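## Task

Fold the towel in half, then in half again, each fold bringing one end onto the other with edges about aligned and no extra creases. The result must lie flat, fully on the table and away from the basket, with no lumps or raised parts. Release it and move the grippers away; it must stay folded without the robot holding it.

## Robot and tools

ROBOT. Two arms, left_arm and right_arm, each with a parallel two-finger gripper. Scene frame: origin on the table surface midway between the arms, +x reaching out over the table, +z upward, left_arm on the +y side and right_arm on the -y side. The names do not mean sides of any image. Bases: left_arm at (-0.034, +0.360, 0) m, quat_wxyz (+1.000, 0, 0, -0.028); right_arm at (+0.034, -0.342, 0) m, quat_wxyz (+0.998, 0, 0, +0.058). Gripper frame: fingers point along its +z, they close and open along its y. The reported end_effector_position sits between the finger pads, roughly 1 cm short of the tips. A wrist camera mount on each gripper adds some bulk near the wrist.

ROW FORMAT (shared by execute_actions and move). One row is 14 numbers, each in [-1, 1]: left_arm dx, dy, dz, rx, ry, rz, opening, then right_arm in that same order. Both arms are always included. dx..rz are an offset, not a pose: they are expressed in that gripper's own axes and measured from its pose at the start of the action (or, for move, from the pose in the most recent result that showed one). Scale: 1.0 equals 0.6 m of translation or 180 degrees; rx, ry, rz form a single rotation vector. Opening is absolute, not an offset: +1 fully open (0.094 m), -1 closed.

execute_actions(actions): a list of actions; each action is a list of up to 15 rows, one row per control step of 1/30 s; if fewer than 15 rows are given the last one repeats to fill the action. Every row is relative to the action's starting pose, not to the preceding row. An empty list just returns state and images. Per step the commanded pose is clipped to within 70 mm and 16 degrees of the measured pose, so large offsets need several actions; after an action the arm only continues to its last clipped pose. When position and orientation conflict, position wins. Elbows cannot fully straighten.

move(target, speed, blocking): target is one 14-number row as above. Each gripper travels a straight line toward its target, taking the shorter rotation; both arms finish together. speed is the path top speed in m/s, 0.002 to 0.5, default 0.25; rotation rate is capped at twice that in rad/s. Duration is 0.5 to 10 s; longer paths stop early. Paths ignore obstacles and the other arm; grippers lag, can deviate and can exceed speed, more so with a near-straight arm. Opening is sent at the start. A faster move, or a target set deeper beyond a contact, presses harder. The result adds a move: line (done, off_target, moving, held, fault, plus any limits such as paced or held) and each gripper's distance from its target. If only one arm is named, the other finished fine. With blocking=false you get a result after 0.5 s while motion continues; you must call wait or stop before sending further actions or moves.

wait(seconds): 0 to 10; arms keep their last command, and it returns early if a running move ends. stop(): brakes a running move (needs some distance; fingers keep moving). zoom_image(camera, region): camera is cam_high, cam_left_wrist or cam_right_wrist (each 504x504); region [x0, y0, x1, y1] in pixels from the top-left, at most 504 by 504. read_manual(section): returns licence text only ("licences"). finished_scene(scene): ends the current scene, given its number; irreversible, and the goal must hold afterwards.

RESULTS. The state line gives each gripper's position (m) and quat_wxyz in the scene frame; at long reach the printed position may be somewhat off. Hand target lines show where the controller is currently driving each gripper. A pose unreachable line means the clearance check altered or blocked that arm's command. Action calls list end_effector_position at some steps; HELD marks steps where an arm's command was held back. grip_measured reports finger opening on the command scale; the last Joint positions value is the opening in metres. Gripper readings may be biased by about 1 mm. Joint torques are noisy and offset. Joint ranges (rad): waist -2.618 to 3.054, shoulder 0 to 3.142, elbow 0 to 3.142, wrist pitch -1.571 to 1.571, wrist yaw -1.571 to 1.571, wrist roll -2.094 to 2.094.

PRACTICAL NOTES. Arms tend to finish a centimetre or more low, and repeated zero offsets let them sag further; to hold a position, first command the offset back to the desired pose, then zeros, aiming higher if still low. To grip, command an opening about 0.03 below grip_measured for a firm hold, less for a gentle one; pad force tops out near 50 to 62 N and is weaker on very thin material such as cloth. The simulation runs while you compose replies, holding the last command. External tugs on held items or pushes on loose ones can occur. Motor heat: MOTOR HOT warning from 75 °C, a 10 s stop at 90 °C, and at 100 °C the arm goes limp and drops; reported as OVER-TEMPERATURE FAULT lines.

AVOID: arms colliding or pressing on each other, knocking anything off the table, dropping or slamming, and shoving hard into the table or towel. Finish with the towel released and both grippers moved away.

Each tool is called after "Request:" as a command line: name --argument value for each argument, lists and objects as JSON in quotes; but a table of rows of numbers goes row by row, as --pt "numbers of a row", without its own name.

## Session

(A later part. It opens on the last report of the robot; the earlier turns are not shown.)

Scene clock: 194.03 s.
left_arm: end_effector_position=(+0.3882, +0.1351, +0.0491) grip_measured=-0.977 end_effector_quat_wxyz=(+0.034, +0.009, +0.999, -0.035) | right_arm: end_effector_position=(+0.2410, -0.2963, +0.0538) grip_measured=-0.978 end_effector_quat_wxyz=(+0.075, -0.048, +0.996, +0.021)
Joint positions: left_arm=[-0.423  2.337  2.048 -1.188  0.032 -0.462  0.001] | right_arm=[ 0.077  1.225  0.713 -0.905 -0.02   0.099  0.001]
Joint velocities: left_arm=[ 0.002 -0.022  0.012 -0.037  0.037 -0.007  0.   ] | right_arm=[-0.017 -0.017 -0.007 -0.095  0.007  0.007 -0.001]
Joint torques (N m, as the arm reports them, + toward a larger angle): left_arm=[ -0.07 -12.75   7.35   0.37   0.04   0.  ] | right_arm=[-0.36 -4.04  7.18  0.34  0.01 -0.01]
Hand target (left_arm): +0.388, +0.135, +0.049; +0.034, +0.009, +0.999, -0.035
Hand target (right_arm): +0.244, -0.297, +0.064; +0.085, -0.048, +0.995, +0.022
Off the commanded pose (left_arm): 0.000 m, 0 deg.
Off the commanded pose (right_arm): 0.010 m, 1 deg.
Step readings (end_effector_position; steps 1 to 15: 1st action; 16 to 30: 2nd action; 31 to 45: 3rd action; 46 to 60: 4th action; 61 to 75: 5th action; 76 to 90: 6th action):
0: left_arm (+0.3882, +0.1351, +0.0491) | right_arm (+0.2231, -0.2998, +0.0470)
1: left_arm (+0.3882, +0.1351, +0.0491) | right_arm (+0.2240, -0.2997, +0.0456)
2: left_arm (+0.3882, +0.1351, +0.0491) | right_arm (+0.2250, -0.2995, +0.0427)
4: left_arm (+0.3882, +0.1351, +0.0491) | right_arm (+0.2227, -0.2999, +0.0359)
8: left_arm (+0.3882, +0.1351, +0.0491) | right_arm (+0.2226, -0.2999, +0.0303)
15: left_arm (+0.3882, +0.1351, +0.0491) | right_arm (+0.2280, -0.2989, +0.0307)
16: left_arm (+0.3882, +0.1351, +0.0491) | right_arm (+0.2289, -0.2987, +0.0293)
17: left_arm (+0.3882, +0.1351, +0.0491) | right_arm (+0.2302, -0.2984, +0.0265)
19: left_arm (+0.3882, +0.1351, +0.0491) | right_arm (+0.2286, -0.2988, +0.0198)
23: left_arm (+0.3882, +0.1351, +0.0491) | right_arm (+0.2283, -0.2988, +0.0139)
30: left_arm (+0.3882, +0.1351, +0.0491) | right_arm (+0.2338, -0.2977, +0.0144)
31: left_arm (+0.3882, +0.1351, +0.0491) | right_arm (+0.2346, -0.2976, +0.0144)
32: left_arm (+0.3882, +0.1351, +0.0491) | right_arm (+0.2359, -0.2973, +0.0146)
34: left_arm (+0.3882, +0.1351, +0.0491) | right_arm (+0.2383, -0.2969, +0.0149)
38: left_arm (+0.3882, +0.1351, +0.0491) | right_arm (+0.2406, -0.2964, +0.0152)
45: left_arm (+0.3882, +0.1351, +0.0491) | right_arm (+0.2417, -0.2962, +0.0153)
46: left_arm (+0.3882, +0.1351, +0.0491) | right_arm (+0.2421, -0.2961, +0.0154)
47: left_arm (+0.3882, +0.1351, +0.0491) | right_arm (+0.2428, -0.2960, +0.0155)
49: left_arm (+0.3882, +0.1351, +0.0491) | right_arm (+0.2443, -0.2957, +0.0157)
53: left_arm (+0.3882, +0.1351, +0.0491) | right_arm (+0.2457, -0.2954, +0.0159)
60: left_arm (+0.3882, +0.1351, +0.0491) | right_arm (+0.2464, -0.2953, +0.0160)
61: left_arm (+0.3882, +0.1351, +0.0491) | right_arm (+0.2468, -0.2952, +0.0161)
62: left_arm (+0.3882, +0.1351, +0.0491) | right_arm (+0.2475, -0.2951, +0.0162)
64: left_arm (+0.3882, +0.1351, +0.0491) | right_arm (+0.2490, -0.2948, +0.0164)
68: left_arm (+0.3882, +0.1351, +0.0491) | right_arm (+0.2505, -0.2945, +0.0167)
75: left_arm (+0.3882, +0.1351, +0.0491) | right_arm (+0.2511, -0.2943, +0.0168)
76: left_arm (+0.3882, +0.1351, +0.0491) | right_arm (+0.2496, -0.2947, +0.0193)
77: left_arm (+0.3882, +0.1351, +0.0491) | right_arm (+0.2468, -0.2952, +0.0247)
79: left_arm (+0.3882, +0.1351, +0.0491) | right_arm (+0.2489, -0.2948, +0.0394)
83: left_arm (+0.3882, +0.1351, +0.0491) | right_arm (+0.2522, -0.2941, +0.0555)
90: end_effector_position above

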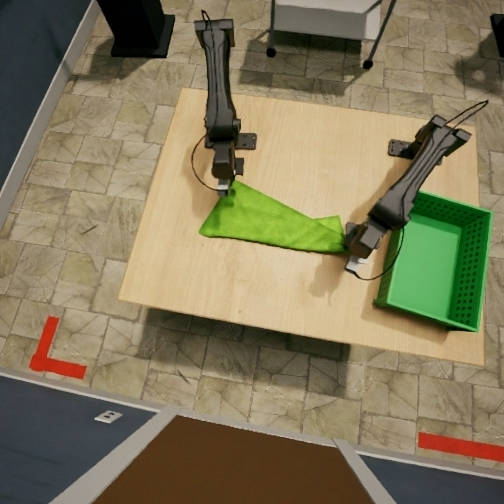

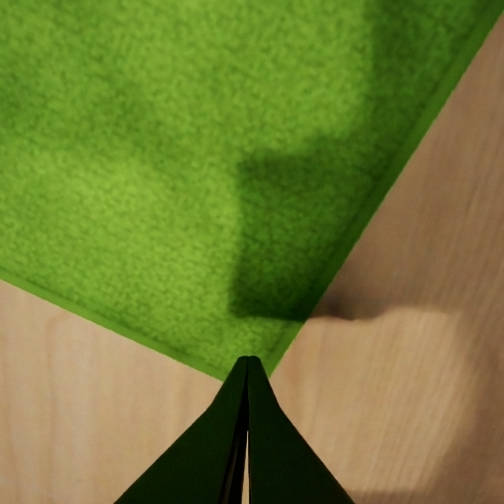

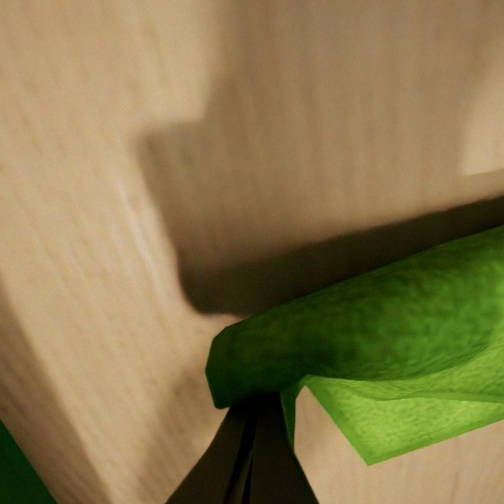

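Request:
execute_actions --actions '[[[0,0,0,0,0,0,-1, 0.035,0,0,0,0.048,0,0.2]],[[0,0,0,0,0,0,-1, 0,0,0.095,0,0,0,0.2]],[[0,0,0,0,0,0,-1, 0,0,0.0,0,0,0,-1]],[[0,0,0,0,0,0,-1, 0,0,0.0,0,0,0,-1]],[[0,0,0,0,0,0,-1, 0,0,-0.08,0,0,0,-1]]]'

Scene clock: 208.57 s.
left_arm: end_effector_position=(+0.3882, +0.1351, +0.0491) grip_measured=-0.977 end_effector_quat_wxyz=(+0.034, +0.009, +0.999, -0.035) | right_arm: end_effector_position=(+0.2043, -0.3055, +0.0483) grip_measured=-0.978 end_effector_quat_wxyz=(-0.021, -0.043, +0.999, +0.000)
Joint positions: left_arm=[-0.423  2.337  2.048 -1.188  0.032 -0.462  0.001] | right_arm=[ 0.08   1.277  0.736 -1.072 -0.007  0.109  0.001]
Joint velocities: left_arm=[-0.027 -0.002 -0.017 -0.007 -0.022 -0.037 -0.   ] | right_arm=[ 0.012 -0.002 -0.002 -0.125 -0.037 -0.037 -0.   ]
Joint torques (N m, as the arm reports them, + toward a larger angle): left_arm=[ -0.08 -12.72   7.28   0.4    0.05   0.01] | right_arm=[-0.07 -4.2   6.95  0.03  0.01  0.02]
Hand target (left_arm): +0.388, +0.135, +0.049; +0.034, +0.009, +0.999, -0.035
Hand target (right_arm): +0.208, -0.305, +0.058; -0.009, -0.044, +0.999, +0.002
Off the commanded pose (left_arm): 0.000 m, 0 deg.
Off the commanded pose (right_arm): 0.010 m, 1 deg.
Step readings (end_effector_position; steps 1 to 15: 1st action; 16 to 30: 2nd action; 31 to 45: 3rd action; 46 to 60: 4th action; 61 to 75: 5th action):
0: left_arm (+0.3882, +0.1351, +0.0491) | right_arm (+0.2380, -0.2969, +0.0534)
1: left_arm (+0.3882, +0.1351, +0.0491) | right_arm (+0.2361, -0.2972, +0.0530)
2: left_arm (+0.3882, +0.1351, +0.0491) | right_arm (+0.2333, -0.2977, +0.0522)
4: left_arm (+0.3882, +0.1351, +0.0491) | right_arm (+0.2280, -0.2986, +0.0488)
8: left_arm (+0.3882, +0.1351, +0.0491) | right_arm (+0.2197, -0.3000, +0.0462)
15: left_arm (+0.3882, +0.1351, +0.0491) | right_arm (+0.2159, -0.3007, +0.0461)
16: left_arm (+0.3882, +0.1351, +0.0491) | right_arm (+0.2167, -0.3005, +0.0419)
17: left_arm (+0.3882, +0.1351, +0.0491) | right_arm (+0.2172, -0.3004, +0.0336)
19: left_arm (+0.3882, +0.1351, +0.0491) | right_arm (+0.2058, -0.3027, +0.0144)
23: left_arm (+0.3882, +0.1351, +0.0491) | right_arm (+0.2062, -0.3024, +0.0097)
30: left_arm (+0.3882, +0.1351, +0.0491) | right_arm (+0.2063, -0.3024, +0.0097)
31: left_arm (+0.3882, +0.1351, +0.0491) | right_arm (+0.2064, -0.3039, +0.0101)
32: left_arm (+0.3882, +0.1351, +0.0491) | right_arm (+0.2066, -0.3050, +0.0101)
34: left_arm (+0.3882, +0.1351, +0.0491) | right_arm (+0.2066, -0.3050, +0.0101)
38: left_arm (+0.3882, +0.1351, +0.0491) | right_arm (+0.2066, -0.3050, +0.0101)
45: left_arm (+0.3882, +0.1351, +0.0491) | right_arm (+0.2066, -0.3050, +0.0101)
46: left_arm (+0.3882, +0.1351, +0.0491) | right_arm (+0.2066, -0.3050, +0.0101)
47: left_arm (+0.3882, +0.1351, +0.0491) | right_arm (+0.2066, -0.3050, +0.0101)
49: left_arm (+0.3882, +0.1351, +0.0491) | right_arm (+0.2066, -0.3050, +0.0101)
53: left_arm (+0.3882, +0.1351, +0.0491) | right_arm (+0.2066, -0.3050, +0.0101)
60: left_arm (+0.3882, +0.1351, +0.0491) | right_arm (+0.2066, -0.3050, +0.0101)
61: left_arm (+0.3882, +0.1351, +0.0491) | right_arm (+0.2060, -0.3051, +0.0134)
62: left_arm (+0.3882, +0.1351, +0.0491) | right_arm (+0.2048, -0.3054, +0.0194)
64: left_arm (+0.3882, +0.1351, +0.0491) | right_arm (+0.2111, -0.3041, +0.0335)
68: left_arm (+0.3882, +0.1351, +0.0491) | right_arm (+0.2156, -0.3032, +0.0479)
75: end_effector_position above

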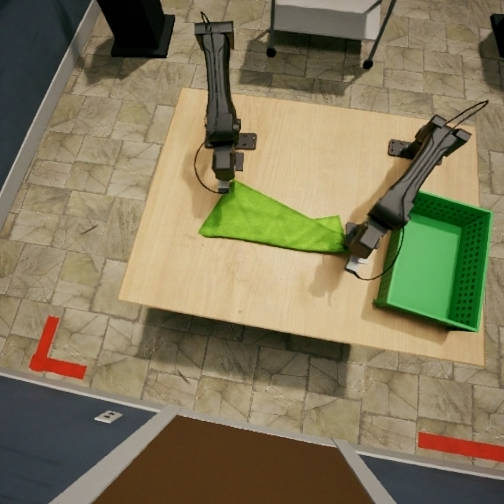

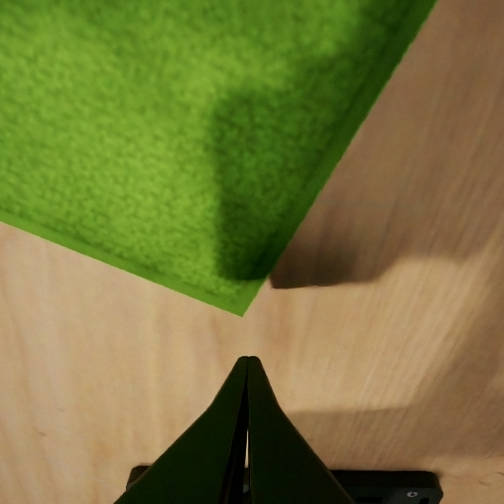

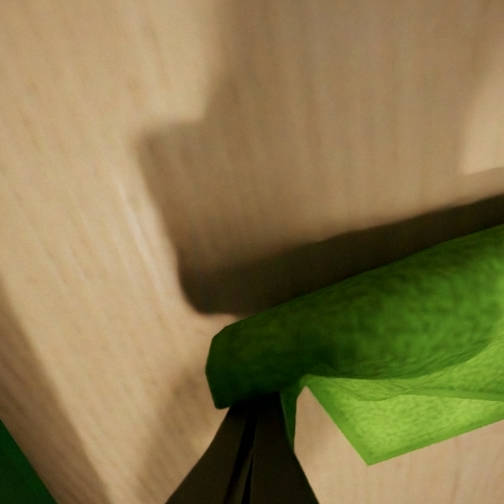

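Landed short. Aim 3 cm further.

Request:
execute_actions --actions '[[[0,0,0,0,0,0,-1, -0.055,0.005,0,0,0,0,0.2]],[[0,0,0,0,0,0,-1, 0,0,0.09,0,0,0,0.2]],[[0,0,0,0,0,0,-1, 0,0,0.0,0,0,0,-1]],[[0,0,0,0,0,0,-1, 0,0,0.0,0,0,0,-1]],[[0,0,0,0,0,0,-1, 0,0,-0.08,0,0,0,-1]]]'

Scene clock: 215.63 s.
left_arm: end_effector_position=(+0.3869, +0.1326, +0.0492) grip_measured=-0.977 end_effector_quat_wxyz=(+0.030, +0.010, +0.999, -0.043) | right_arm: end_effector_position=(+0.2140, -0.2957, +0.0500) grip_measured=-0.966 end_effector_quat_wxyz=(-0.059, -0.047, +0.997, +0.016)
Joint positions: left_arm=[-0.423  2.337  2.048 -1.188  0.048 -0.462  0.001] | right_arm=[ 0.08   1.398  0.827 -1.112 -0.049  0.1    0.002]
Joint velocities: left_arm=[-0.017 -0.007  0.002 -0.007  0.037  0.022  0.   ] | right_arm=[-0.012 -0.002  0.002 -0.051  0.007 -0.037 -0.   ]
Joint torques (N m, as the arm reports them, + toward a larger angle): left_arm=[ -0.06 -12.79   7.34   0.4    0.02  -0.01] | right_arm=[-0.67 -4.89  6.57 -0.14 -0.01 -0.04]
Hand target (left_arm): +0.387, +0.133, +0.049; +0.031, +0.010, +0.999, -0.041
Hand target (right_arm): +0.217, -0.298, +0.059; -0.051, -0.045, +0.998, +0.017
Off the commanded pose (left_arm): 0.000 m, 0 deg.
Off the commanded pose (right_arm): 0.010 m, 1 deg.
Step readings (end_effector_position; steps 1 to 15: 1st action; 16 to 30: 2nd action; 31 to 45: 3rd action; 46 to 60: 4th action; 61 to 75: 5th action):
0: left_arm (+0.3882, +0.1351, +0.0491) | right_arm (+0.2014, -0.3061, +0.0484)
1: left_arm (+0.3882, +0.1351, +0.0491) | right_arm (+0.2023, -0.3059, +0.0486)
2: left_arm (+0.3882, +0.1351, +0.0491) | right_arm (+0.2064, -0.3051, +0.0484)
4: left_arm (+0.3882, +0.1351, +0.0491) | right_arm (+0.2180, -0.3028, +0.0459)
8: left_arm (+0.3882, +0.1351, +0.0491) | right_arm (+0.2251, -0.3013, +0.0432)
15: left_arm (+0.3882, +0.1351, +0.0491) | right_arm (+0.2252, -0.3013, +0.0432)
16: left_arm (+0.3882, +0.1351, +0.0491) | right_arm (+0.2259, -0.3012, +0.0391)
17: left_arm (+0.3882, +0.1351, +0.0491) | right_arm (+0.2259, -0.3012, +0.0311)
19: left_arm (+0.3882, +0.1351, +0.0491) | right_arm (+0.2139, -0.3036, +0.0133)
23: left_arm (+0.3882, +0.1351, +0.0491) | right_arm (+0.2139, -0.3028, +0.0098)
30: left_arm (+0.3882, +0.1351, +0.0491) | right_arm (+0.2138, -0.3027, +0.0099)
31: left_arm (+0.3882, +0.1351, +0.0491) | right_arm (+0.2129, -0.3020, +0.0106)
32: left_arm (+0.3882, +0.1351, +0.0491) | right_arm (+0.2124, -0.2994, +0.0109)
34: left_arm (+0.3881, +0.1349, +0.0491) | right_arm (+0.2117, -0.2972, +0.0110)
38: left_arm (+0.3877, +0.1342, +0.0491) | right_arm (+0.2115, -0.2968, +0.0116)
45: left_arm (+0.3875, +0.1338, +0.0492) | right_arm (+0.2115, -0.2968, +0.0116)
46: left_arm (+0.3874, +0.1337, +0.0492) | right_arm (+0.2112, -0.2964, +0.0117)
47: left_arm (+0.3873, +0.1335, +0.0492) | right_arm (+0.2112, -0.2963, +0.0117)
49: left_arm (+0.3872, +0.1332, +0.0492) | right_arm (+0.2112, -0.2963, +0.0117)
53: left_arm (+0.3871, +0.1331, +0.0492) | right_arm (+0.2112, -0.2963, +0.0117)
60: left_arm (+0.3871, +0.1330, +0.0492) | right_arm (+0.2112, -0.2963, +0.0117)
61: left_arm (+0.3870, +0.1329, +0.0492) | right_arm (+0.2115, -0.2962, +0.0158)
62: left_arm (+0.3869, +0.1327, +0.0492) | right_arm (+0.2121, -0.2961, +0.0224)
64: left_arm (+0.3869, +0.1326, +0.0492) | right_arm (+0.2205, -0.2944, +0.0364)
68: left_arm (+0.3869, +0.1326, +0.0492) | right_arm (+0.2242, -0.2937, +0.0490)
75: end_effector_position above

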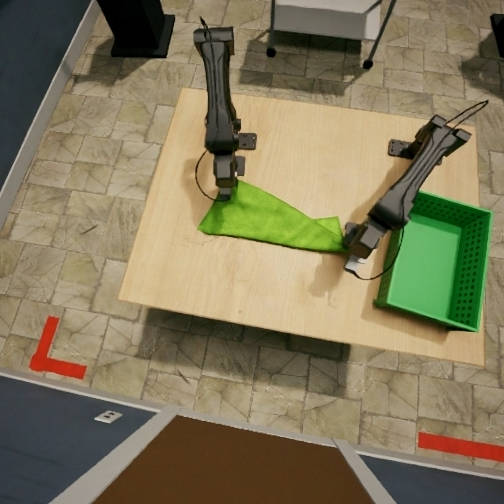

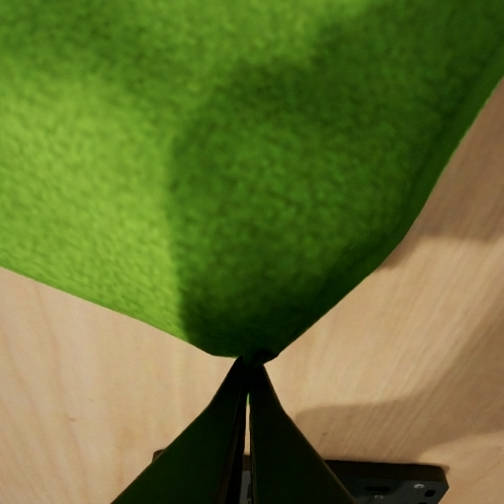

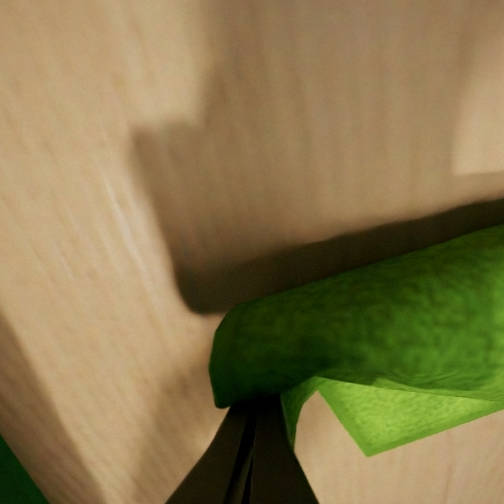

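Request:
move --target '[0.29,0,-0.335,0,0,0,-1, 0.063,0,-0.335,0,0,0,-1]' --speed 0.15

Scene clock: 225.97 s.
left_arm: end_effector_position=(+0.2054, +0.1537, +0.2359) grip_measured=-0.977 end_effector_quat_wxyz=(+0.053, +0.011, +0.996, -0.072) | right_arm: end_effector_position=(+0.2050, -0.2994, +0.2438) grip_measured=-0.966 end_effector_quat_wxyz=(+0.169, -0.050, +0.983, +0.048)
Joint positions: left_arm=[-0.633  1.651  1.814 -1.561  0.045 -0.671  0.001] | right_arm=[ 0.07   1.002  1.331 -1.549 -0.049  0.092  0.002]
Joint velocities: left_arm=[-0.002  0.002  0.002 -0.022 -0.066 -0.007 -0.001] | right_arm=[-0.017  0.002  0.007  0.037 -0.037  0.022 -0.   ]
Joint torques (N m, as the arm reports them, + toward a larger angle): left_arm=[-0.64 -7.1   6.49  0.41 -0.1  -0.08] | right_arm=[-0.82 -1.83  6.98  0.69  0.08  0.03]
Hand target (left_arm): +0.202, +0.158, +0.237; +0.054, +0.009, +0.997, -0.062
Hand target (right_arm): +0.203, -0.304, +0.254; +0.188, -0.043, +0.980, +0.044
Off the commanded pose (left_arm): 0.005 m, 4 deg.
Off the commanded pose (right_arm): 0.012 m, 27 deg; orientation clipped at the last step of the last action.
joint sent to its limit (left arm) — the command would take joint 4 (wrist pitch) past its lower limit, so that joint was sent only as far as its limit.
joint sent to its limit (right arm) — the command would take joint 4 (wrist pitch) past its lower limit, so that joint was sent only as far as its limit.
move: off_target (left_arm, right_arm); limits=paced

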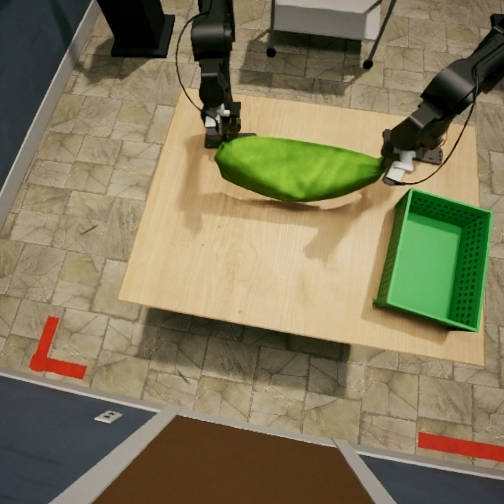

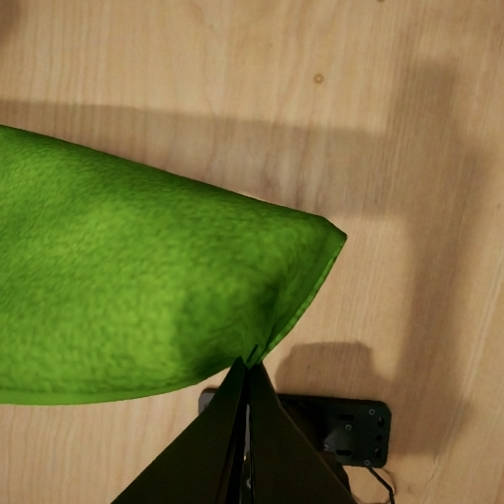

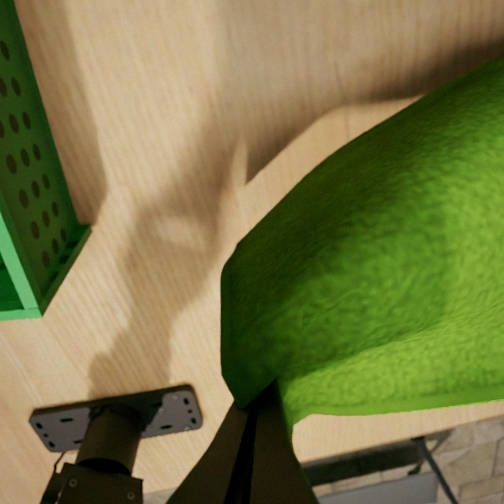

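Request:
move --target '[-0.315,0.005,0.033,0,0,0,-1, -0.298,-0.03,0.105,0,0,0,-1]' --speed 0.12

Scene clock: 234.13 s.
left_arm: end_effector_position=(+0.3910, +0.1474, +0.2292) grip_measured=-0.977 end_effector_quat_wxyz=(+0.130, +0.002, +0.985, -0.110) | right_arm: end_effector_position=(+0.3891, -0.2916, +0.2362) grip_measured=-0.966 end_effector_quat_wxyz=(+0.160, -0.053, +0.985, +0.044)
Joint positions: left_arm=[-0.376  2.233  2.565 -1.573  0.091 -0.444  0.001] | right_arm=[-0.016  1.657  1.78  -1.367 -0.073  0.004  0.002]
Joint velocities: left_arm=[ 0.002  0.022  0.027 -0.007  0.007 -0.007 -0.001] | right_arm=[-0.012  0.002  0.017 -0.037 -0.066  0.051 -0.001]
Joint torques (N m, as the arm reports them, + toward a larger angle): left_arm=[  0.67 -11.01   9.14   0.79   0.07   0.12] | right_arm=[-0.91 -5.53  7.71  0.71 -0.12 -0.02]
Hand target (left_arm): +0.394, +0.149, +0.236; +0.140, +0.005, +0.983, -0.115
Hand target (right_arm): +0.395, -0.294, +0.242; +0.170, -0.050, +0.983, +0.047
Off the commanded pose (left_arm): 0.009 m, 10 deg.
Off the commanded pose (right_arm): 0.011 m, 1 deg.
joint sent to its limit (left arm) — the command would take joint 4 (wrist pitch) past its lower limit, so that joint was sent only as far as its limit.
move: off_target (left_arm, right_arm)

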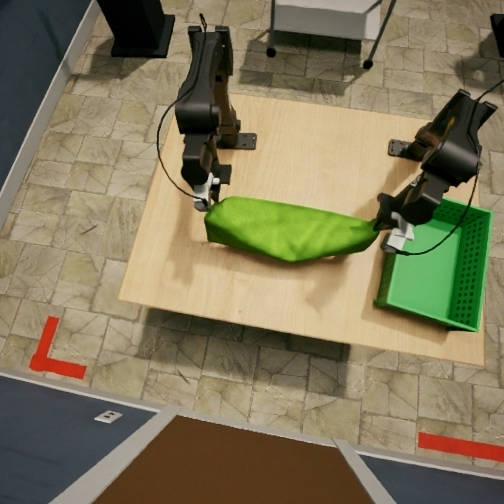

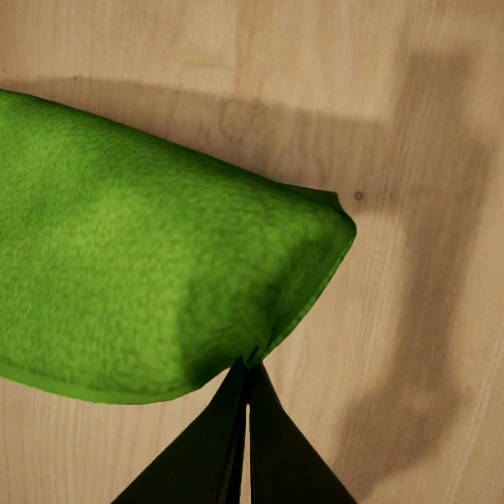

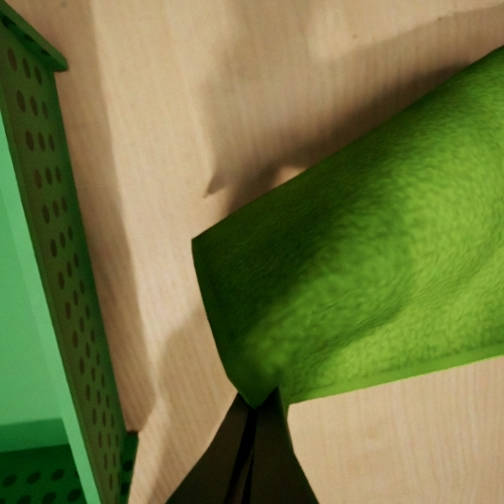

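Request:
move --target '[0.437,0.072,0.208,0,0,0,-1, 0.455,0,0.2,0,0,0,-1]' --speed 0.12

Request:
execute_actions --actions '[[[0,0,0,0,0,0,0.6, 0,0,0,0,0,0,0.6]],[[0.03,0,-0.11,0,0,0,0.6, 0.03,0,-0.11,0,0,0,0.6]],[[0.03,0.1,-0.1,0,0,0,0.6, 0.03,-0.1,-0.1,0,0,0,0.6]]]'

Request:
zoom_image --camera "cam_high" --region '[150, 110, 400, 360]'

Scene clock: 258.97 s.
left_arm: end_effector_position=(+0.1693, +0.1573, +0.0293) grip_measured=-0.977 end_effector_quat_wxyz=(+0.116, +0.003, +0.988, -0.106) | right_arm: end_effector_position=(+0.1713, -0.3038, +0.0399) grip_measured=-0.966 end_effector_quat_wxyz=(+0.158, -0.052, +0.985, +0.052)
Joint positions: left_arm=[-0.742  1.439  0.727 -0.544 -0.017 -0.79   0.001] | right_arm=[ 0.072  0.648  0.395 -0.989 -0.059  0.093  0.002]
Joint velocities: left_arm=[-0.002  0.002 -0.012 -0.007 -0.007  0.007 -0.   ] | right_arm=[ 0.017  0.007 -0.007 -0.051  0.007  0.007 -0.001]
Joint torques (N m, as the arm reports them, + toward a larger angle): left_arm=[-0.85 -6.46  5.95  0.96 -0.16 -0.07] | right_arm=[ 0.72 -1.19  4.66  0.68  0.12  0.11]
Hand target (left_arm): +0.172, +0.156, +0.034; +0.132, +0.002, +0.985, -0.111
Hand target (right_arm): +0.168, -0.306, +0.037; +0.160, -0.053, +0.985, +0.046
Off the commanded pose (left_arm): 0.006 m, 2 deg.
Off the commanded pose (right_arm): 0.005 m, 1 deg.
move: done

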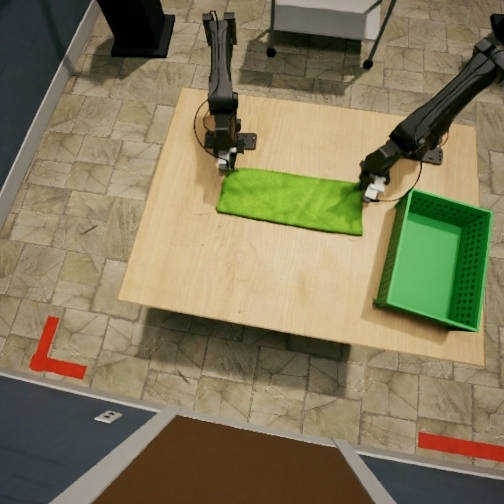

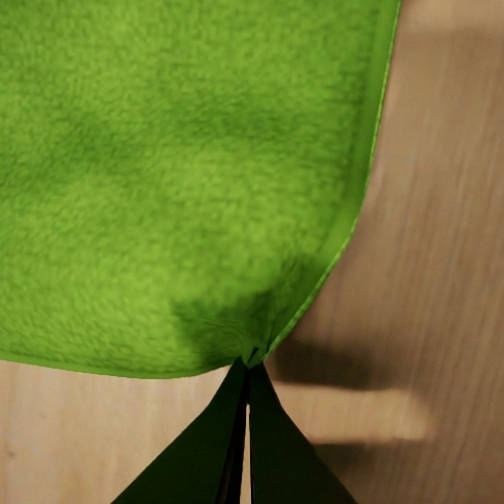

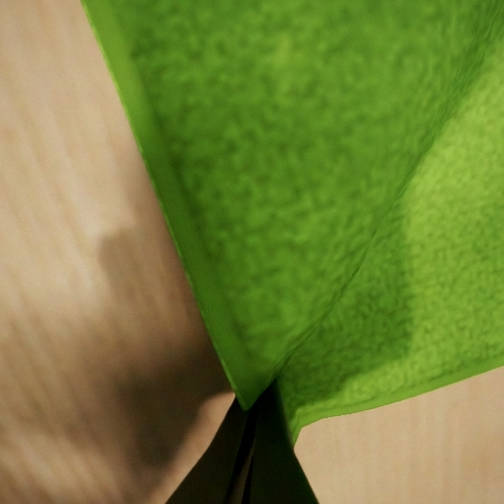

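Scene clock: 260.47 s.
left_arm: end_effector_position=(+0.1124, +0.2401, +0.1119) grip_measured=+0.597 end_effector_quat_wxyz=(+0.110, -0.005, +0.988, -0.107) | right_arm: end_effector_position=(+0.1372, -0.3201, +0.0910) grip_measured=+0.597 end_effector_quat_wxyz=(+0.147, -0.045, +0.988, +0.035)
Joint positions: left_arm=[-0.606  0.931  0.764 -1.097  0.033 -0.678  0.075] | right_arm=[-0.005  0.525  0.597 -1.343 -0.05   0.028  0.075]
Joint velocities: left_arm=[ 0.007 -0.007 -0.007 -0.11   0.007  0.139 -0.001] | right_arm=[-0.012 -0.007  0.027  0.022 -0.037  0.022 -0.001]
Joint torques (N m, as the arm reports them, + toward a larger angle): left_arm=[ 0.9  -1.87 10.12  0.67  0.07  0.1 ] | right_arm=[ 0.92  1.74  4.76  0.77 -0.12  0.1 ]
Hand target (left_arm): +0.111, +0.242, +0.120; +0.112, +0.003, +0.987, -0.111
Hand target (right_arm): +0.136, -0.317, +0.088; +0.143, -0.049, +0.988, +0.041
Off the commanded pose (left_arm): 0.010 m, 1 deg.
Off the commanded pose (right_arm): 0.078 m, 1 deg; position clipped at the last step of the last action.
Step readings (end_effector_position; steps 1 to 15: 1st action; 16 to 30: 2nd action; 31 to 45: 3rd action):
0: left_arm (+0.1693, +0.1573, +0.0293) | right_arm (+0.1713, -0.3038, +0.0399)
1: left_arm (+0.1693, +0.1573, +0.0293) | right_arm (+0.1713, -0.3038, +0.0399)
2: left_arm (+0.1693, +0.1573, +0.0293) | right_arm (+0.1713, -0.3038, +0.0399)
4: left_arm (+0.1693, +0.1573, +0.0293) | right_arm (+0.1713, -0.3038, +0.0399)
8: left_arm (+0.1693, +0.1573, +0.0293) | right_arm (+0.1713, -0.3038, +0.0399)
15: left_arm (+0.1693, +0.1573, +0.0293) | right_arm (+0.1713, -0.3038, +0.0399)
16: left_arm (+0.1672, +0.1583, +0.0325) | right_arm (+0.1688, -0.3043, +0.0427)
17: left_arm (+0.1607, +0.1613, +0.0389) | right_arm (+0.1640, -0.3052, +0.0495)
19: left_arm (+0.1512, +0.1627, +0.0585) | right_arm (+0.1624, -0.3055, +0.0691)
23: left_arm (+0.1478, +0.1601, +0.0854) | right_arm (+0.1567, -0.3078, +0.0908)
30: left_arm (+0.1392, +0.1700, +0.0821) | right_arm (+0.1387, -0.3129, +0.0868)
31: left_arm (+0.1380, +0.1728, +0.0836) | right_arm (+0.1363, -0.3171, +0.0884)
32: left_arm (+0.1362, +0.1815, +0.0871) | right_arm (+0.1355, -0.3241, +0.0902) HELD right_arm
34: left_arm (+0.1330, +0.2037, +0.1006) | right_arm (+0.1369, -0.3220, +0.0908) HELD right_arm
38: left_arm (+0.1262, +0.2286, +0.1167) | right_arm (+0.1372, -0.3201, +0.0910) HELD right_arm
45: end_effector_position above HELD right_arm
HELD right_arm: steps 32 to 45.
pose unreachable (right arm): on one or more control steps of this call, first in action 2 (counted from 0), this arm could not follow its commanded pose, so it was not sent that pose on those steps. On the call's last step it was still not sent that pose. It may still have moved: this result reports where it is.
cause: the commanded pose would bring two parts of the arm too close to each other (its upper arm (the part past joint 2) and its fingers, with joints 3 (elbow) to 6 (wrist roll) between them).

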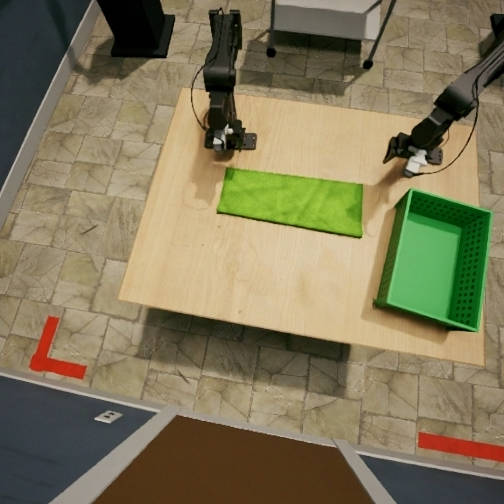

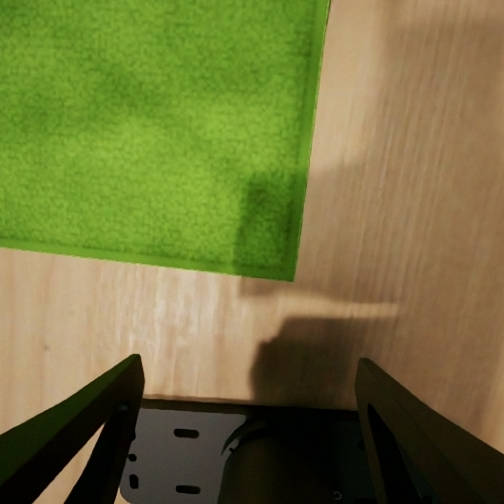

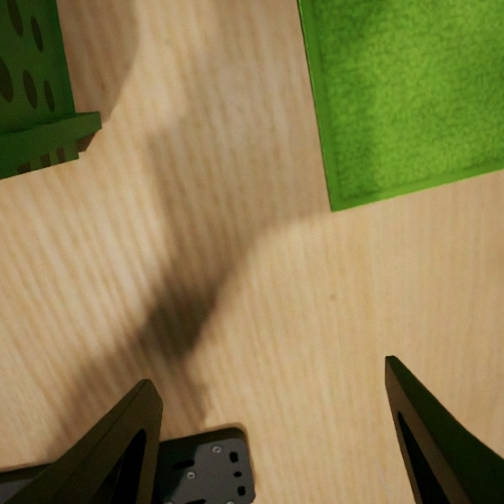

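Region (150, 110, 400, 360) of cam_high's 504x504 image, scaled by 2.016, with more detail than that image has.

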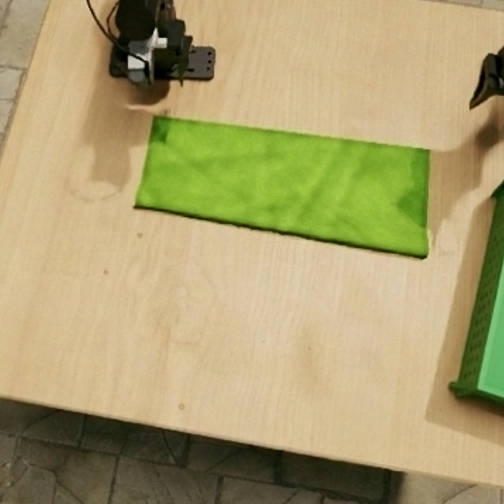

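Request:
move --target '[-0.085,-0.098,0.147,0,0,0,0.2, -0.05,0,0.085,0,0,0,0.2]' --speed 0.15

Scene clock: 272.20 s.
left_arm: end_effector_position=(+0.1704, +0.1732, +0.0479) grip_measured=+0.203 end_effector_quat_wxyz=(+0.094, -0.006, +0.990, -0.101) | right_arm: end_effector_position=(+0.1833, -0.3140, +0.0596) grip_measured=+0.203 end_effector_quat_wxyz=(+0.161, -0.042, +0.985, +0.037)
Joint positions: left_arm=[-0.674  1.395  0.783 -0.682  0.023 -0.746  0.057] | right_arm=[ 0.001  0.705  0.484 -1.021 -0.05   0.041  0.057]
Joint velocities: left_arm=[-0.002 -0.002 -0.007  0.022  0.022 -0.007  0.   ] | right_arm=[-0.002 -0.007  0.002  0.051  0.037 -0.007  0.   ]
Joint torques (N m, as the arm reports them, + toward a larger angle): left_arm=[-0.82 -3.29  9.76  0.91 -0.11 -0.1 ] | right_arm=[0.94 1.61 4.39 0.8  0.02 0.08]
Hand target (left_arm): +0.179, +0.165, +0.054; +0.110, -0.005, +0.988, -0.108
Hand target (right_arm): +0.179, -0.314, +0.051; +0.147, -0.045, +0.988, +0.035
Off the commanded pose (left_arm): 0.013 m, 2 deg.
Off the commanded pose (right_arm): 0.009 m, 2 deg.
move: off_target (left_arm)

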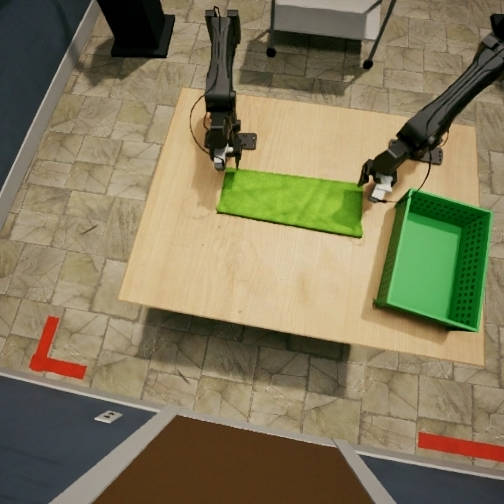

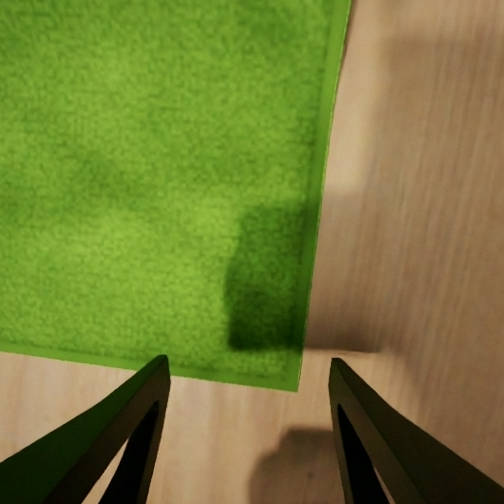

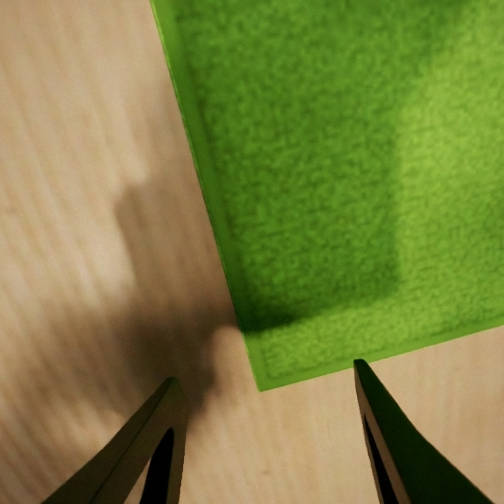

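Request:
execute_actions --actions '[[[0,0,0.085,0,0,0,0.2, 0.025,-0.033,0.1,0,0,0,0.2]],[[0,0,0,0,0,0,-1, 0,0,0.0,0,0,0,-1]],[[0,0,0,0,0,0,-1, 0,0,0.0,0,0,0,-1]],[[0,0,-0.08,0,0,0,-1, 0,0,-0.08,0,0,0,-1]]]'

Scene clock: 278.60 s.
left_arm: end_effector_position=(+0.1664, +0.1770, +0.0552) grip_measured=-0.990 end_effector_quat_wxyz=(+0.089, -0.009, +0.991, -0.095) | right_arm: end_effector_position=(+0.1805, -0.3360, +0.0472) grip_measured=-0.978 end_effector_quat_wxyz=(+0.169, -0.040, +0.985, +0.022)
Joint positions: left_arm=[-0.675  1.375  0.803 -0.738  0.02  -0.751  0.   ] | right_arm=[-0.18   0.664  0.424 -0.997 -0.077 -0.132  0.001]
Joint velocities: left_arm=[-0.017 -0.007 -0.012 -0.139  0.037  0.007 -0.001] | right_arm=[ 0.002 -0.007 -0.002 -0.227  0.022 -0.037  0.001]
Joint torques (N m, as the arm reports them, + toward a larger angle): left_arm=[ 0.68 -5.17  9.17  0.6   0.04  0.1 ] | right_arm=[-0.83 -1.19  7.86  0.65 -0.13 -0.06]
Hand target (left_arm): +0.168, +0.178, +0.062; +0.091, -0.009, +0.991, -0.097
Hand target (right_arm): +0.181, -0.336, +0.058; +0.183, -0.040, +0.982, +0.024
Off the commanded pose (left_arm): 0.007 m, 0 deg.
Off the commanded pose (right_arm): 0.011 m, 2 deg.
Step readings (end_effector_position; steps 1 to 15: 1st action; 16 to 30: 2nd action; 31 to 45: 3rd action; 46 to 60: 4th action):
0: left_arm (+0.1707, +0.1730, +0.0480) | right_arm (+0.1836, -0.3139, +0.0597)
1: left_arm (+0.1717, +0.1721, +0.0446) | right_arm (+0.1852, -0.3149, +0.0551)
2: left_arm (+0.1741, +0.1700, +0.0383) | right_arm (+0.1870, -0.3196, +0.0447)
4: left_arm (+0.1724, +0.1715, +0.0186) | right_arm (+0.1750, -0.3280, +0.0181)
8: left_arm (+0.1763, +0.1678, +0.0158) | right_arm (+0.1832, -0.3320, +0.0125)
15: left_arm (+0.1764, +0.1679, +0.0158) | right_arm (+0.1955, -0.3328, +0.0130)
16: left_arm (+0.1767, +0.1684, +0.0163) | right_arm (+0.1964, -0.3331, +0.0133)
17: left_arm (+0.1767, +0.1684, +0.0163) | right_arm (+0.1966, -0.3330, +0.0134)
19: left_arm (+0.1763, +0.1683, +0.0163) | right_arm (+0.1967, -0.3326, +0.0135)
23: left_arm (+0.1763, +0.1682, +0.0163) | right_arm (+0.1973, -0.3326, +0.0137)
30: left_arm (+0.1763, +0.1682, +0.0163) | right_arm (+0.1973, -0.3326, +0.0137)
31: left_arm (+0.1763, +0.1682, +0.0163) | right_arm (+0.1974, -0.3326, +0.0137)
32: left_arm (+0.1763, +0.1682, +0.0163) | right_arm (+0.1975, -0.3326, +0.0138)
34: left_arm (+0.1763, +0.1682, +0.0163) | right_arm (+0.1975, -0.3326, +0.0138)
38: left_arm (+0.1763, +0.1682, +0.0163) | right_arm (+0.1975, -0.3326, +0.0138)
45: left_arm (+0.1763, +0.1682, +0.0163) | right_arm (+0.1975, -0.3326, +0.0138)
46: left_arm (+0.1750, +0.1693, +0.0187) | right_arm (+0.1961, -0.3327, +0.0163)
47: left_arm (+0.1720, +0.1720, +0.0238) | right_arm (+0.1935, -0.3331, +0.0213)
49: left_arm (+0.1705, +0.1733, +0.0391) | right_arm (+0.1955, -0.3341, +0.0358)
53: left_arm (+0.1735, +0.1706, +0.0576) | right_arm (+0.1948, -0.3358, +0.0512)
60: end_effector_position above

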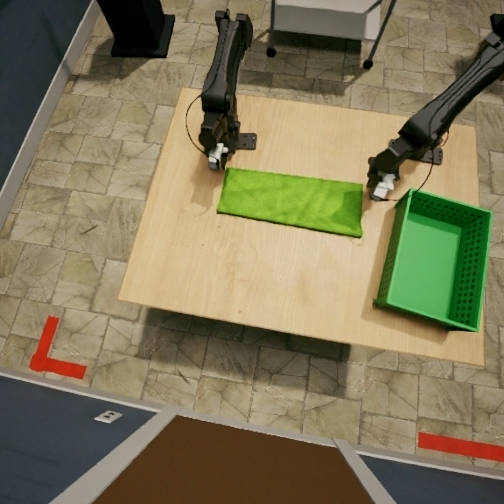

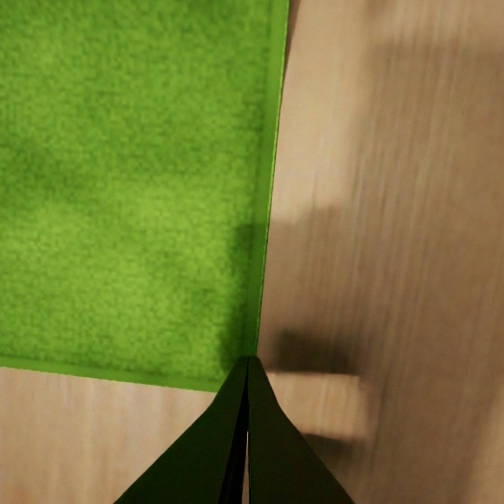

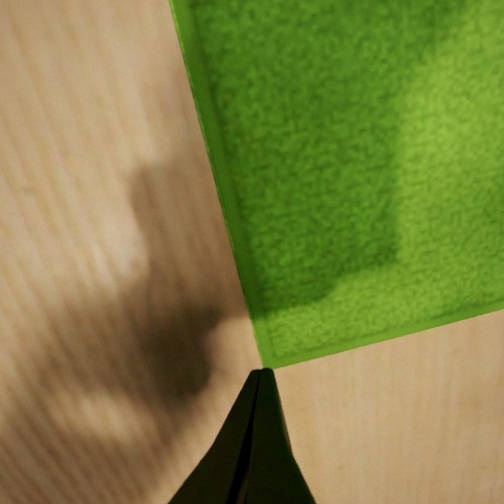

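Request:
move --target '[-0.03,-0.03,0,-0.06,0.057,0,0.2, -0.015,0.023,0,0.018,0.108,0,0.2]' --speed 0.15

Scene clock: 288.20 s.
left_arm: end_effector_position=(+0.1820, +0.1638, +0.0597) grip_measured=+0.197 end_effector_quat_wxyz=(-0.005, -0.010, +1.000, -0.007) | right_arm: end_effector_position=(+0.1821, -0.3217, +0.0448) grip_measured=+0.197 end_effector_quat_wxyz=(+0.000, -0.035, +0.999, -0.006)
Joint positions: left_arm=[-0.675  1.684  1.151 -1.037  0.017 -0.751  0.056] | right_arm=[ 0.025  1.121  0.628 -1.078  0.013  0.072  0.056]
Joint velocities: left_arm=[-0.007 -0.012  0.007  0.022  0.022  0.007 -0.   ] | right_arm=[-0.007 -0.002 -0.002 -0.051  0.051  0.037 -0.001]
Joint torques (N m, as the arm reports them, + toward a larger angle): left_arm=[-1.24 -6.06  9.39  0.12 -0.1  -0.09] | right_arm=[ 1.04 -0.44  7.36  0.12  0.13  0.06]
Hand target (left_arm): +0.184, +0.160, +0.063; -0.000, -0.006, +1.000, -0.002
Hand target (right_arm): +0.187, -0.321, +0.050; +0.002, -0.038, +0.999, -0.012
Off the commanded pose (left_arm): 0.005 m, 1 deg.
Off the commanded pose (right_arm): 0.008 m, 1 deg.
move: done

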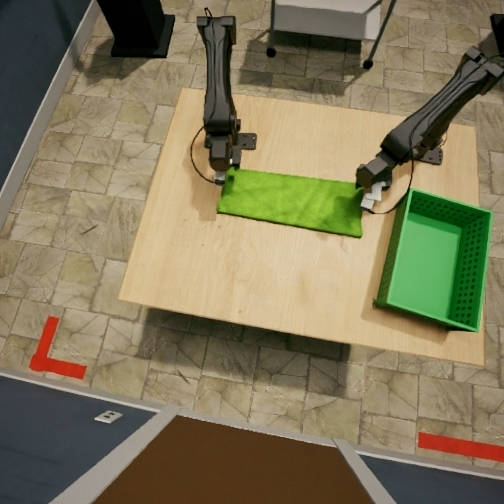

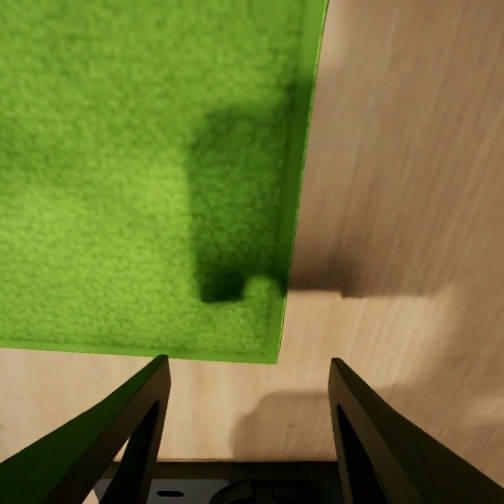

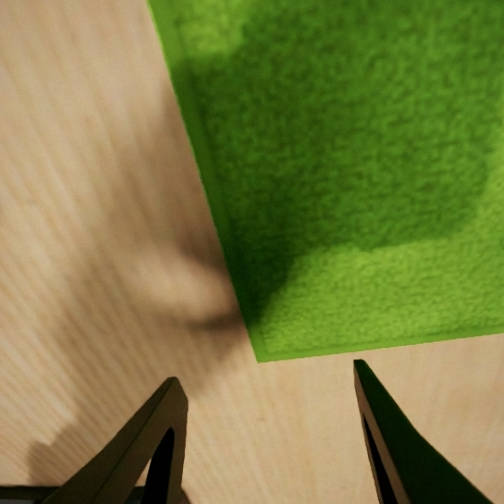

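Request:
execute_actions --actions '[[[-0.01,-0.01,0.105,0,0,0,0.2, -0.015,0,0.09,0,0,0,0.2]],[[0,0,0,0,0,0,-1, 0,0,0.0,0,0,0,-1]],[[0,0,0,0,0,0,-1, 0,0,0.0,0,0,0,-1]],[[0,0,-0.08,0,0,0,-1, 0,0,-0.08,0,0,0,-1]]]'

Scene clock: 295.37 s.
left_arm: end_effector_position=(+0.1847, +0.1489, +0.0543) grip_measured=-0.974 end_effector_quat_wxyz=(-0.014, -0.010, +0.999, -0.036) | right_arm: end_effector_position=(+0.1741, -0.3126, +0.0487) grip_measured=-0.962 end_effector_quat_wxyz=(-0.034, -0.043, +0.998, +0.020)
Joint positions: left_arm=[-0.673  1.711  1.158 -0.99   0.072 -0.751  0.001] | right_arm=[ 0.023  1.161  0.663 -1.137 -0.046  0.052  0.002]
Joint velocities: left_arm=[ 0.012 -0.002  0.027  0.007 -0.007 -0.037  0.001] | right_arm=[ 0.012  0.002 -0.017 -0.095 -0.037 -0.051 -0.   ]
Joint torques (N m, as the arm reports them, + toward a larger angle): left_arm=[ 0.93 -7.55  8.2   0.   -0.08  0.09] | right_arm=[-0.66 -3.5   6.8  -0.03  0.07 -0.02]
Hand target (left_arm): +0.186, +0.156, +0.060; -0.015, -0.012, +0.999, -0.026
Hand target (right_arm): +0.177, -0.315, +0.058; -0.021, -0.041, +0.999, +0.016
Off the commanded pose (left_arm): 0.009 m, 1 deg.
Off the commanded pose (right_arm): 0.011 m, 2 deg.
Step readings (end_effector_position; steps 1 to 15: 1st action; 16 to 30: 2nd action; 31 to 45: 3rd action; 46 to 60: 4th action):
0: left_arm (+0.1818, +0.1640, +0.0597) | right_arm (+0.1820, -0.3218, +0.0448)
1: left_arm (+0.1825, +0.1634, +0.0551) | right_arm (+0.1833, -0.3216, +0.0413)
2: left_arm (+0.1838, +0.1623, +0.0471) | right_arm (+0.1847, -0.3214, +0.0336)
4: left_arm (+0.1794, +0.1662, +0.0244) | right_arm (+0.1768, -0.3225, +0.0159)
8: left_arm (+0.1842, +0.1608, +0.0116) | right_arm (+0.1767, -0.3217, +0.0100)
15: left_arm (+0.1843, +0.1606, +0.0114) | right_arm (+0.1767, -0.3217, +0.0100)
16: left_arm (+0.1839, +0.1601, +0.0118) | right_arm (+0.1758, -0.3208, +0.0106)
17: left_arm (+0.1840, +0.1584, +0.0120) | right_arm (+0.1754, -0.3183, +0.0106)
19: left_arm (+0.1842, +0.1544, +0.0121) | right_arm (+0.1750, -0.3150, +0.0107)
23: left_arm (+0.1842, +0.1533, +0.0121) | right_arm (+0.1749, -0.3144, +0.0107)
30: left_arm (+0.1842, +0.1533, +0.0121) | right_arm (+0.1749, -0.3144, +0.0107)
31: left_arm (+0.1841, +0.1529, +0.0122) | right_arm (+0.1748, -0.3142, +0.0107)
32: left_arm (+0.1841, +0.1528, +0.0122) | right_arm (+0.1748, -0.3141, +0.0107)
34: left_arm (+0.1840, +0.1528, +0.0122) | right_arm (+0.1748, -0.3141, +0.0107)
38: left_arm (+0.1840, +0.1528, +0.0122) | right_arm (+0.1748, -0.3141, +0.0107)
45: left_arm (+0.1840, +0.1528, +0.0122) | right_arm (+0.1748, -0.3141, +0.0107)
46: left_arm (+0.1841, +0.1524, +0.0159) | right_arm (+0.1744, -0.3139, +0.0143)
47: left_arm (+0.1832, +0.1519, +0.0214) | right_arm (+0.1740, -0.3131, +0.0208)
49: left_arm (+0.1867, +0.1477, +0.0365) | right_arm (+0.1820, -0.3115, +0.0348)
53: left_arm (+0.1910, +0.1438, +0.0543) | right_arm (+0.1859, -0.3110, +0.0482)
60: end_effector_position above

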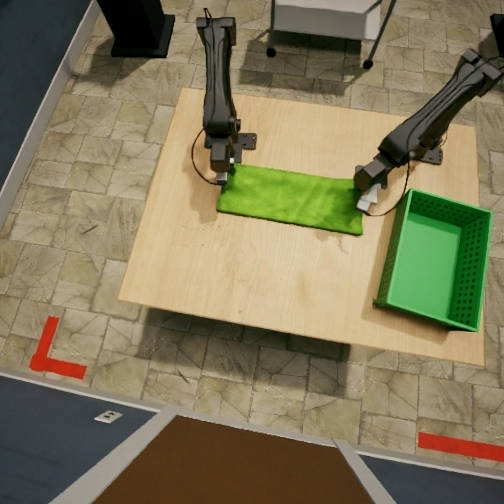

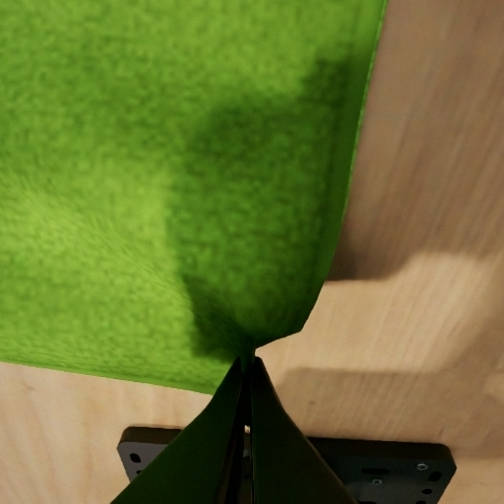

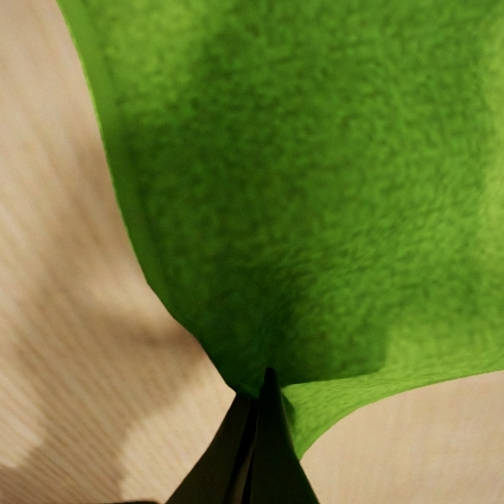

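Request:
move --target '[-0.25,-0.02,-0.42,0,0,0,-1, -0.22,0.0,-0.43,0,0,0,-1]' --speed 0.15

Scene clock: 325.07 s.
left_arm: end_effector_position=(+0.3391, +0.1556, +0.2987) grip_measured=-0.974 end_effector_quat_wxyz=(+0.171, -0.025, +0.973, -0.153) | right_arm: end_effector_position=(+0.3214, -0.3048, +0.2933) grip_measured=-0.962 end_effector_quat_wxyz=(+0.188, -0.043, +0.981, +0.036)
Joint positions: left_arm=[-0.402  1.965  2.407 -1.563  0.11  -0.534  0.001] | right_arm=[-0.025  1.453  1.815 -1.551 -0.053  0.013  0.002]
Joint velocities: left_arm=[-0.007  0.027  0.002  0.037 -0.066  0.095  0.   ] | right_arm=[ 0.007  0.017 -0.002  0.022 -0.022 -0.037 -0.001]
Joint torques (N m, as the arm reports them, + toward a larger angle): left_arm=[ 0.96 -8.19  8.89  0.9   0.05  0.13] | right_arm=[-1.01 -2.87  7.06  0.75 -0.02 -0.02]
Hand target (left_arm): +0.343, +0.160, +0.300; +0.174, -0.025, +0.973, -0.150
Hand target (right_arm): +0.326, -0.309, +0.297; +0.190, -0.039, +0.980, +0.033
Off the commanded pose (left_arm): 0.005 m, 25 deg; orientation clipped at the last step of the last action.
Off the commanded pose (right_arm): 0.007 m, 26 deg; orientation clipped at the last step of the last action.
joint sent to its limit (left arm) — the command would take joint 4 (wrist pitch) past its lower limit, so that joint was sent only as far as its limit.
joint sent to its limit (right arm) — the command would take joint 4 (wrist pitch) past its lower limit, so that joint was sent only as far as its limit.
move: off_target (left_arm, right_arm); limits=paced

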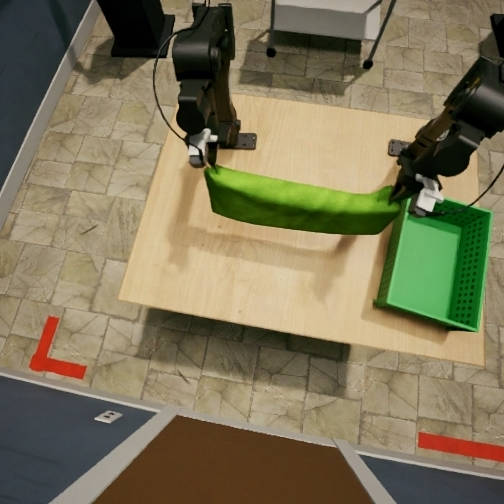

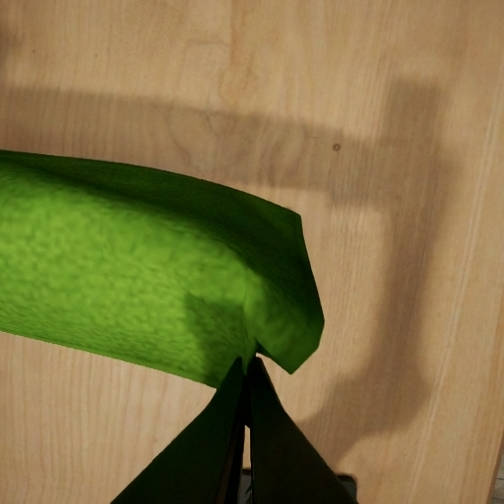

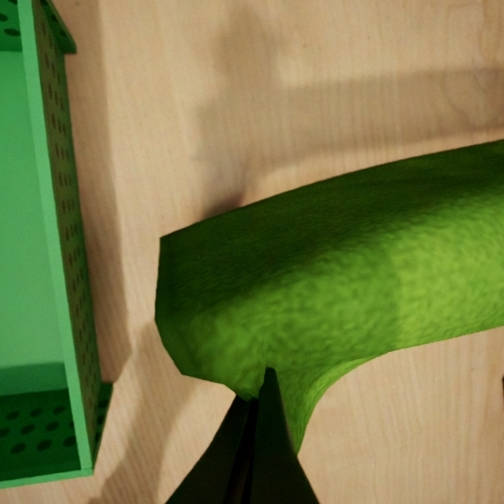

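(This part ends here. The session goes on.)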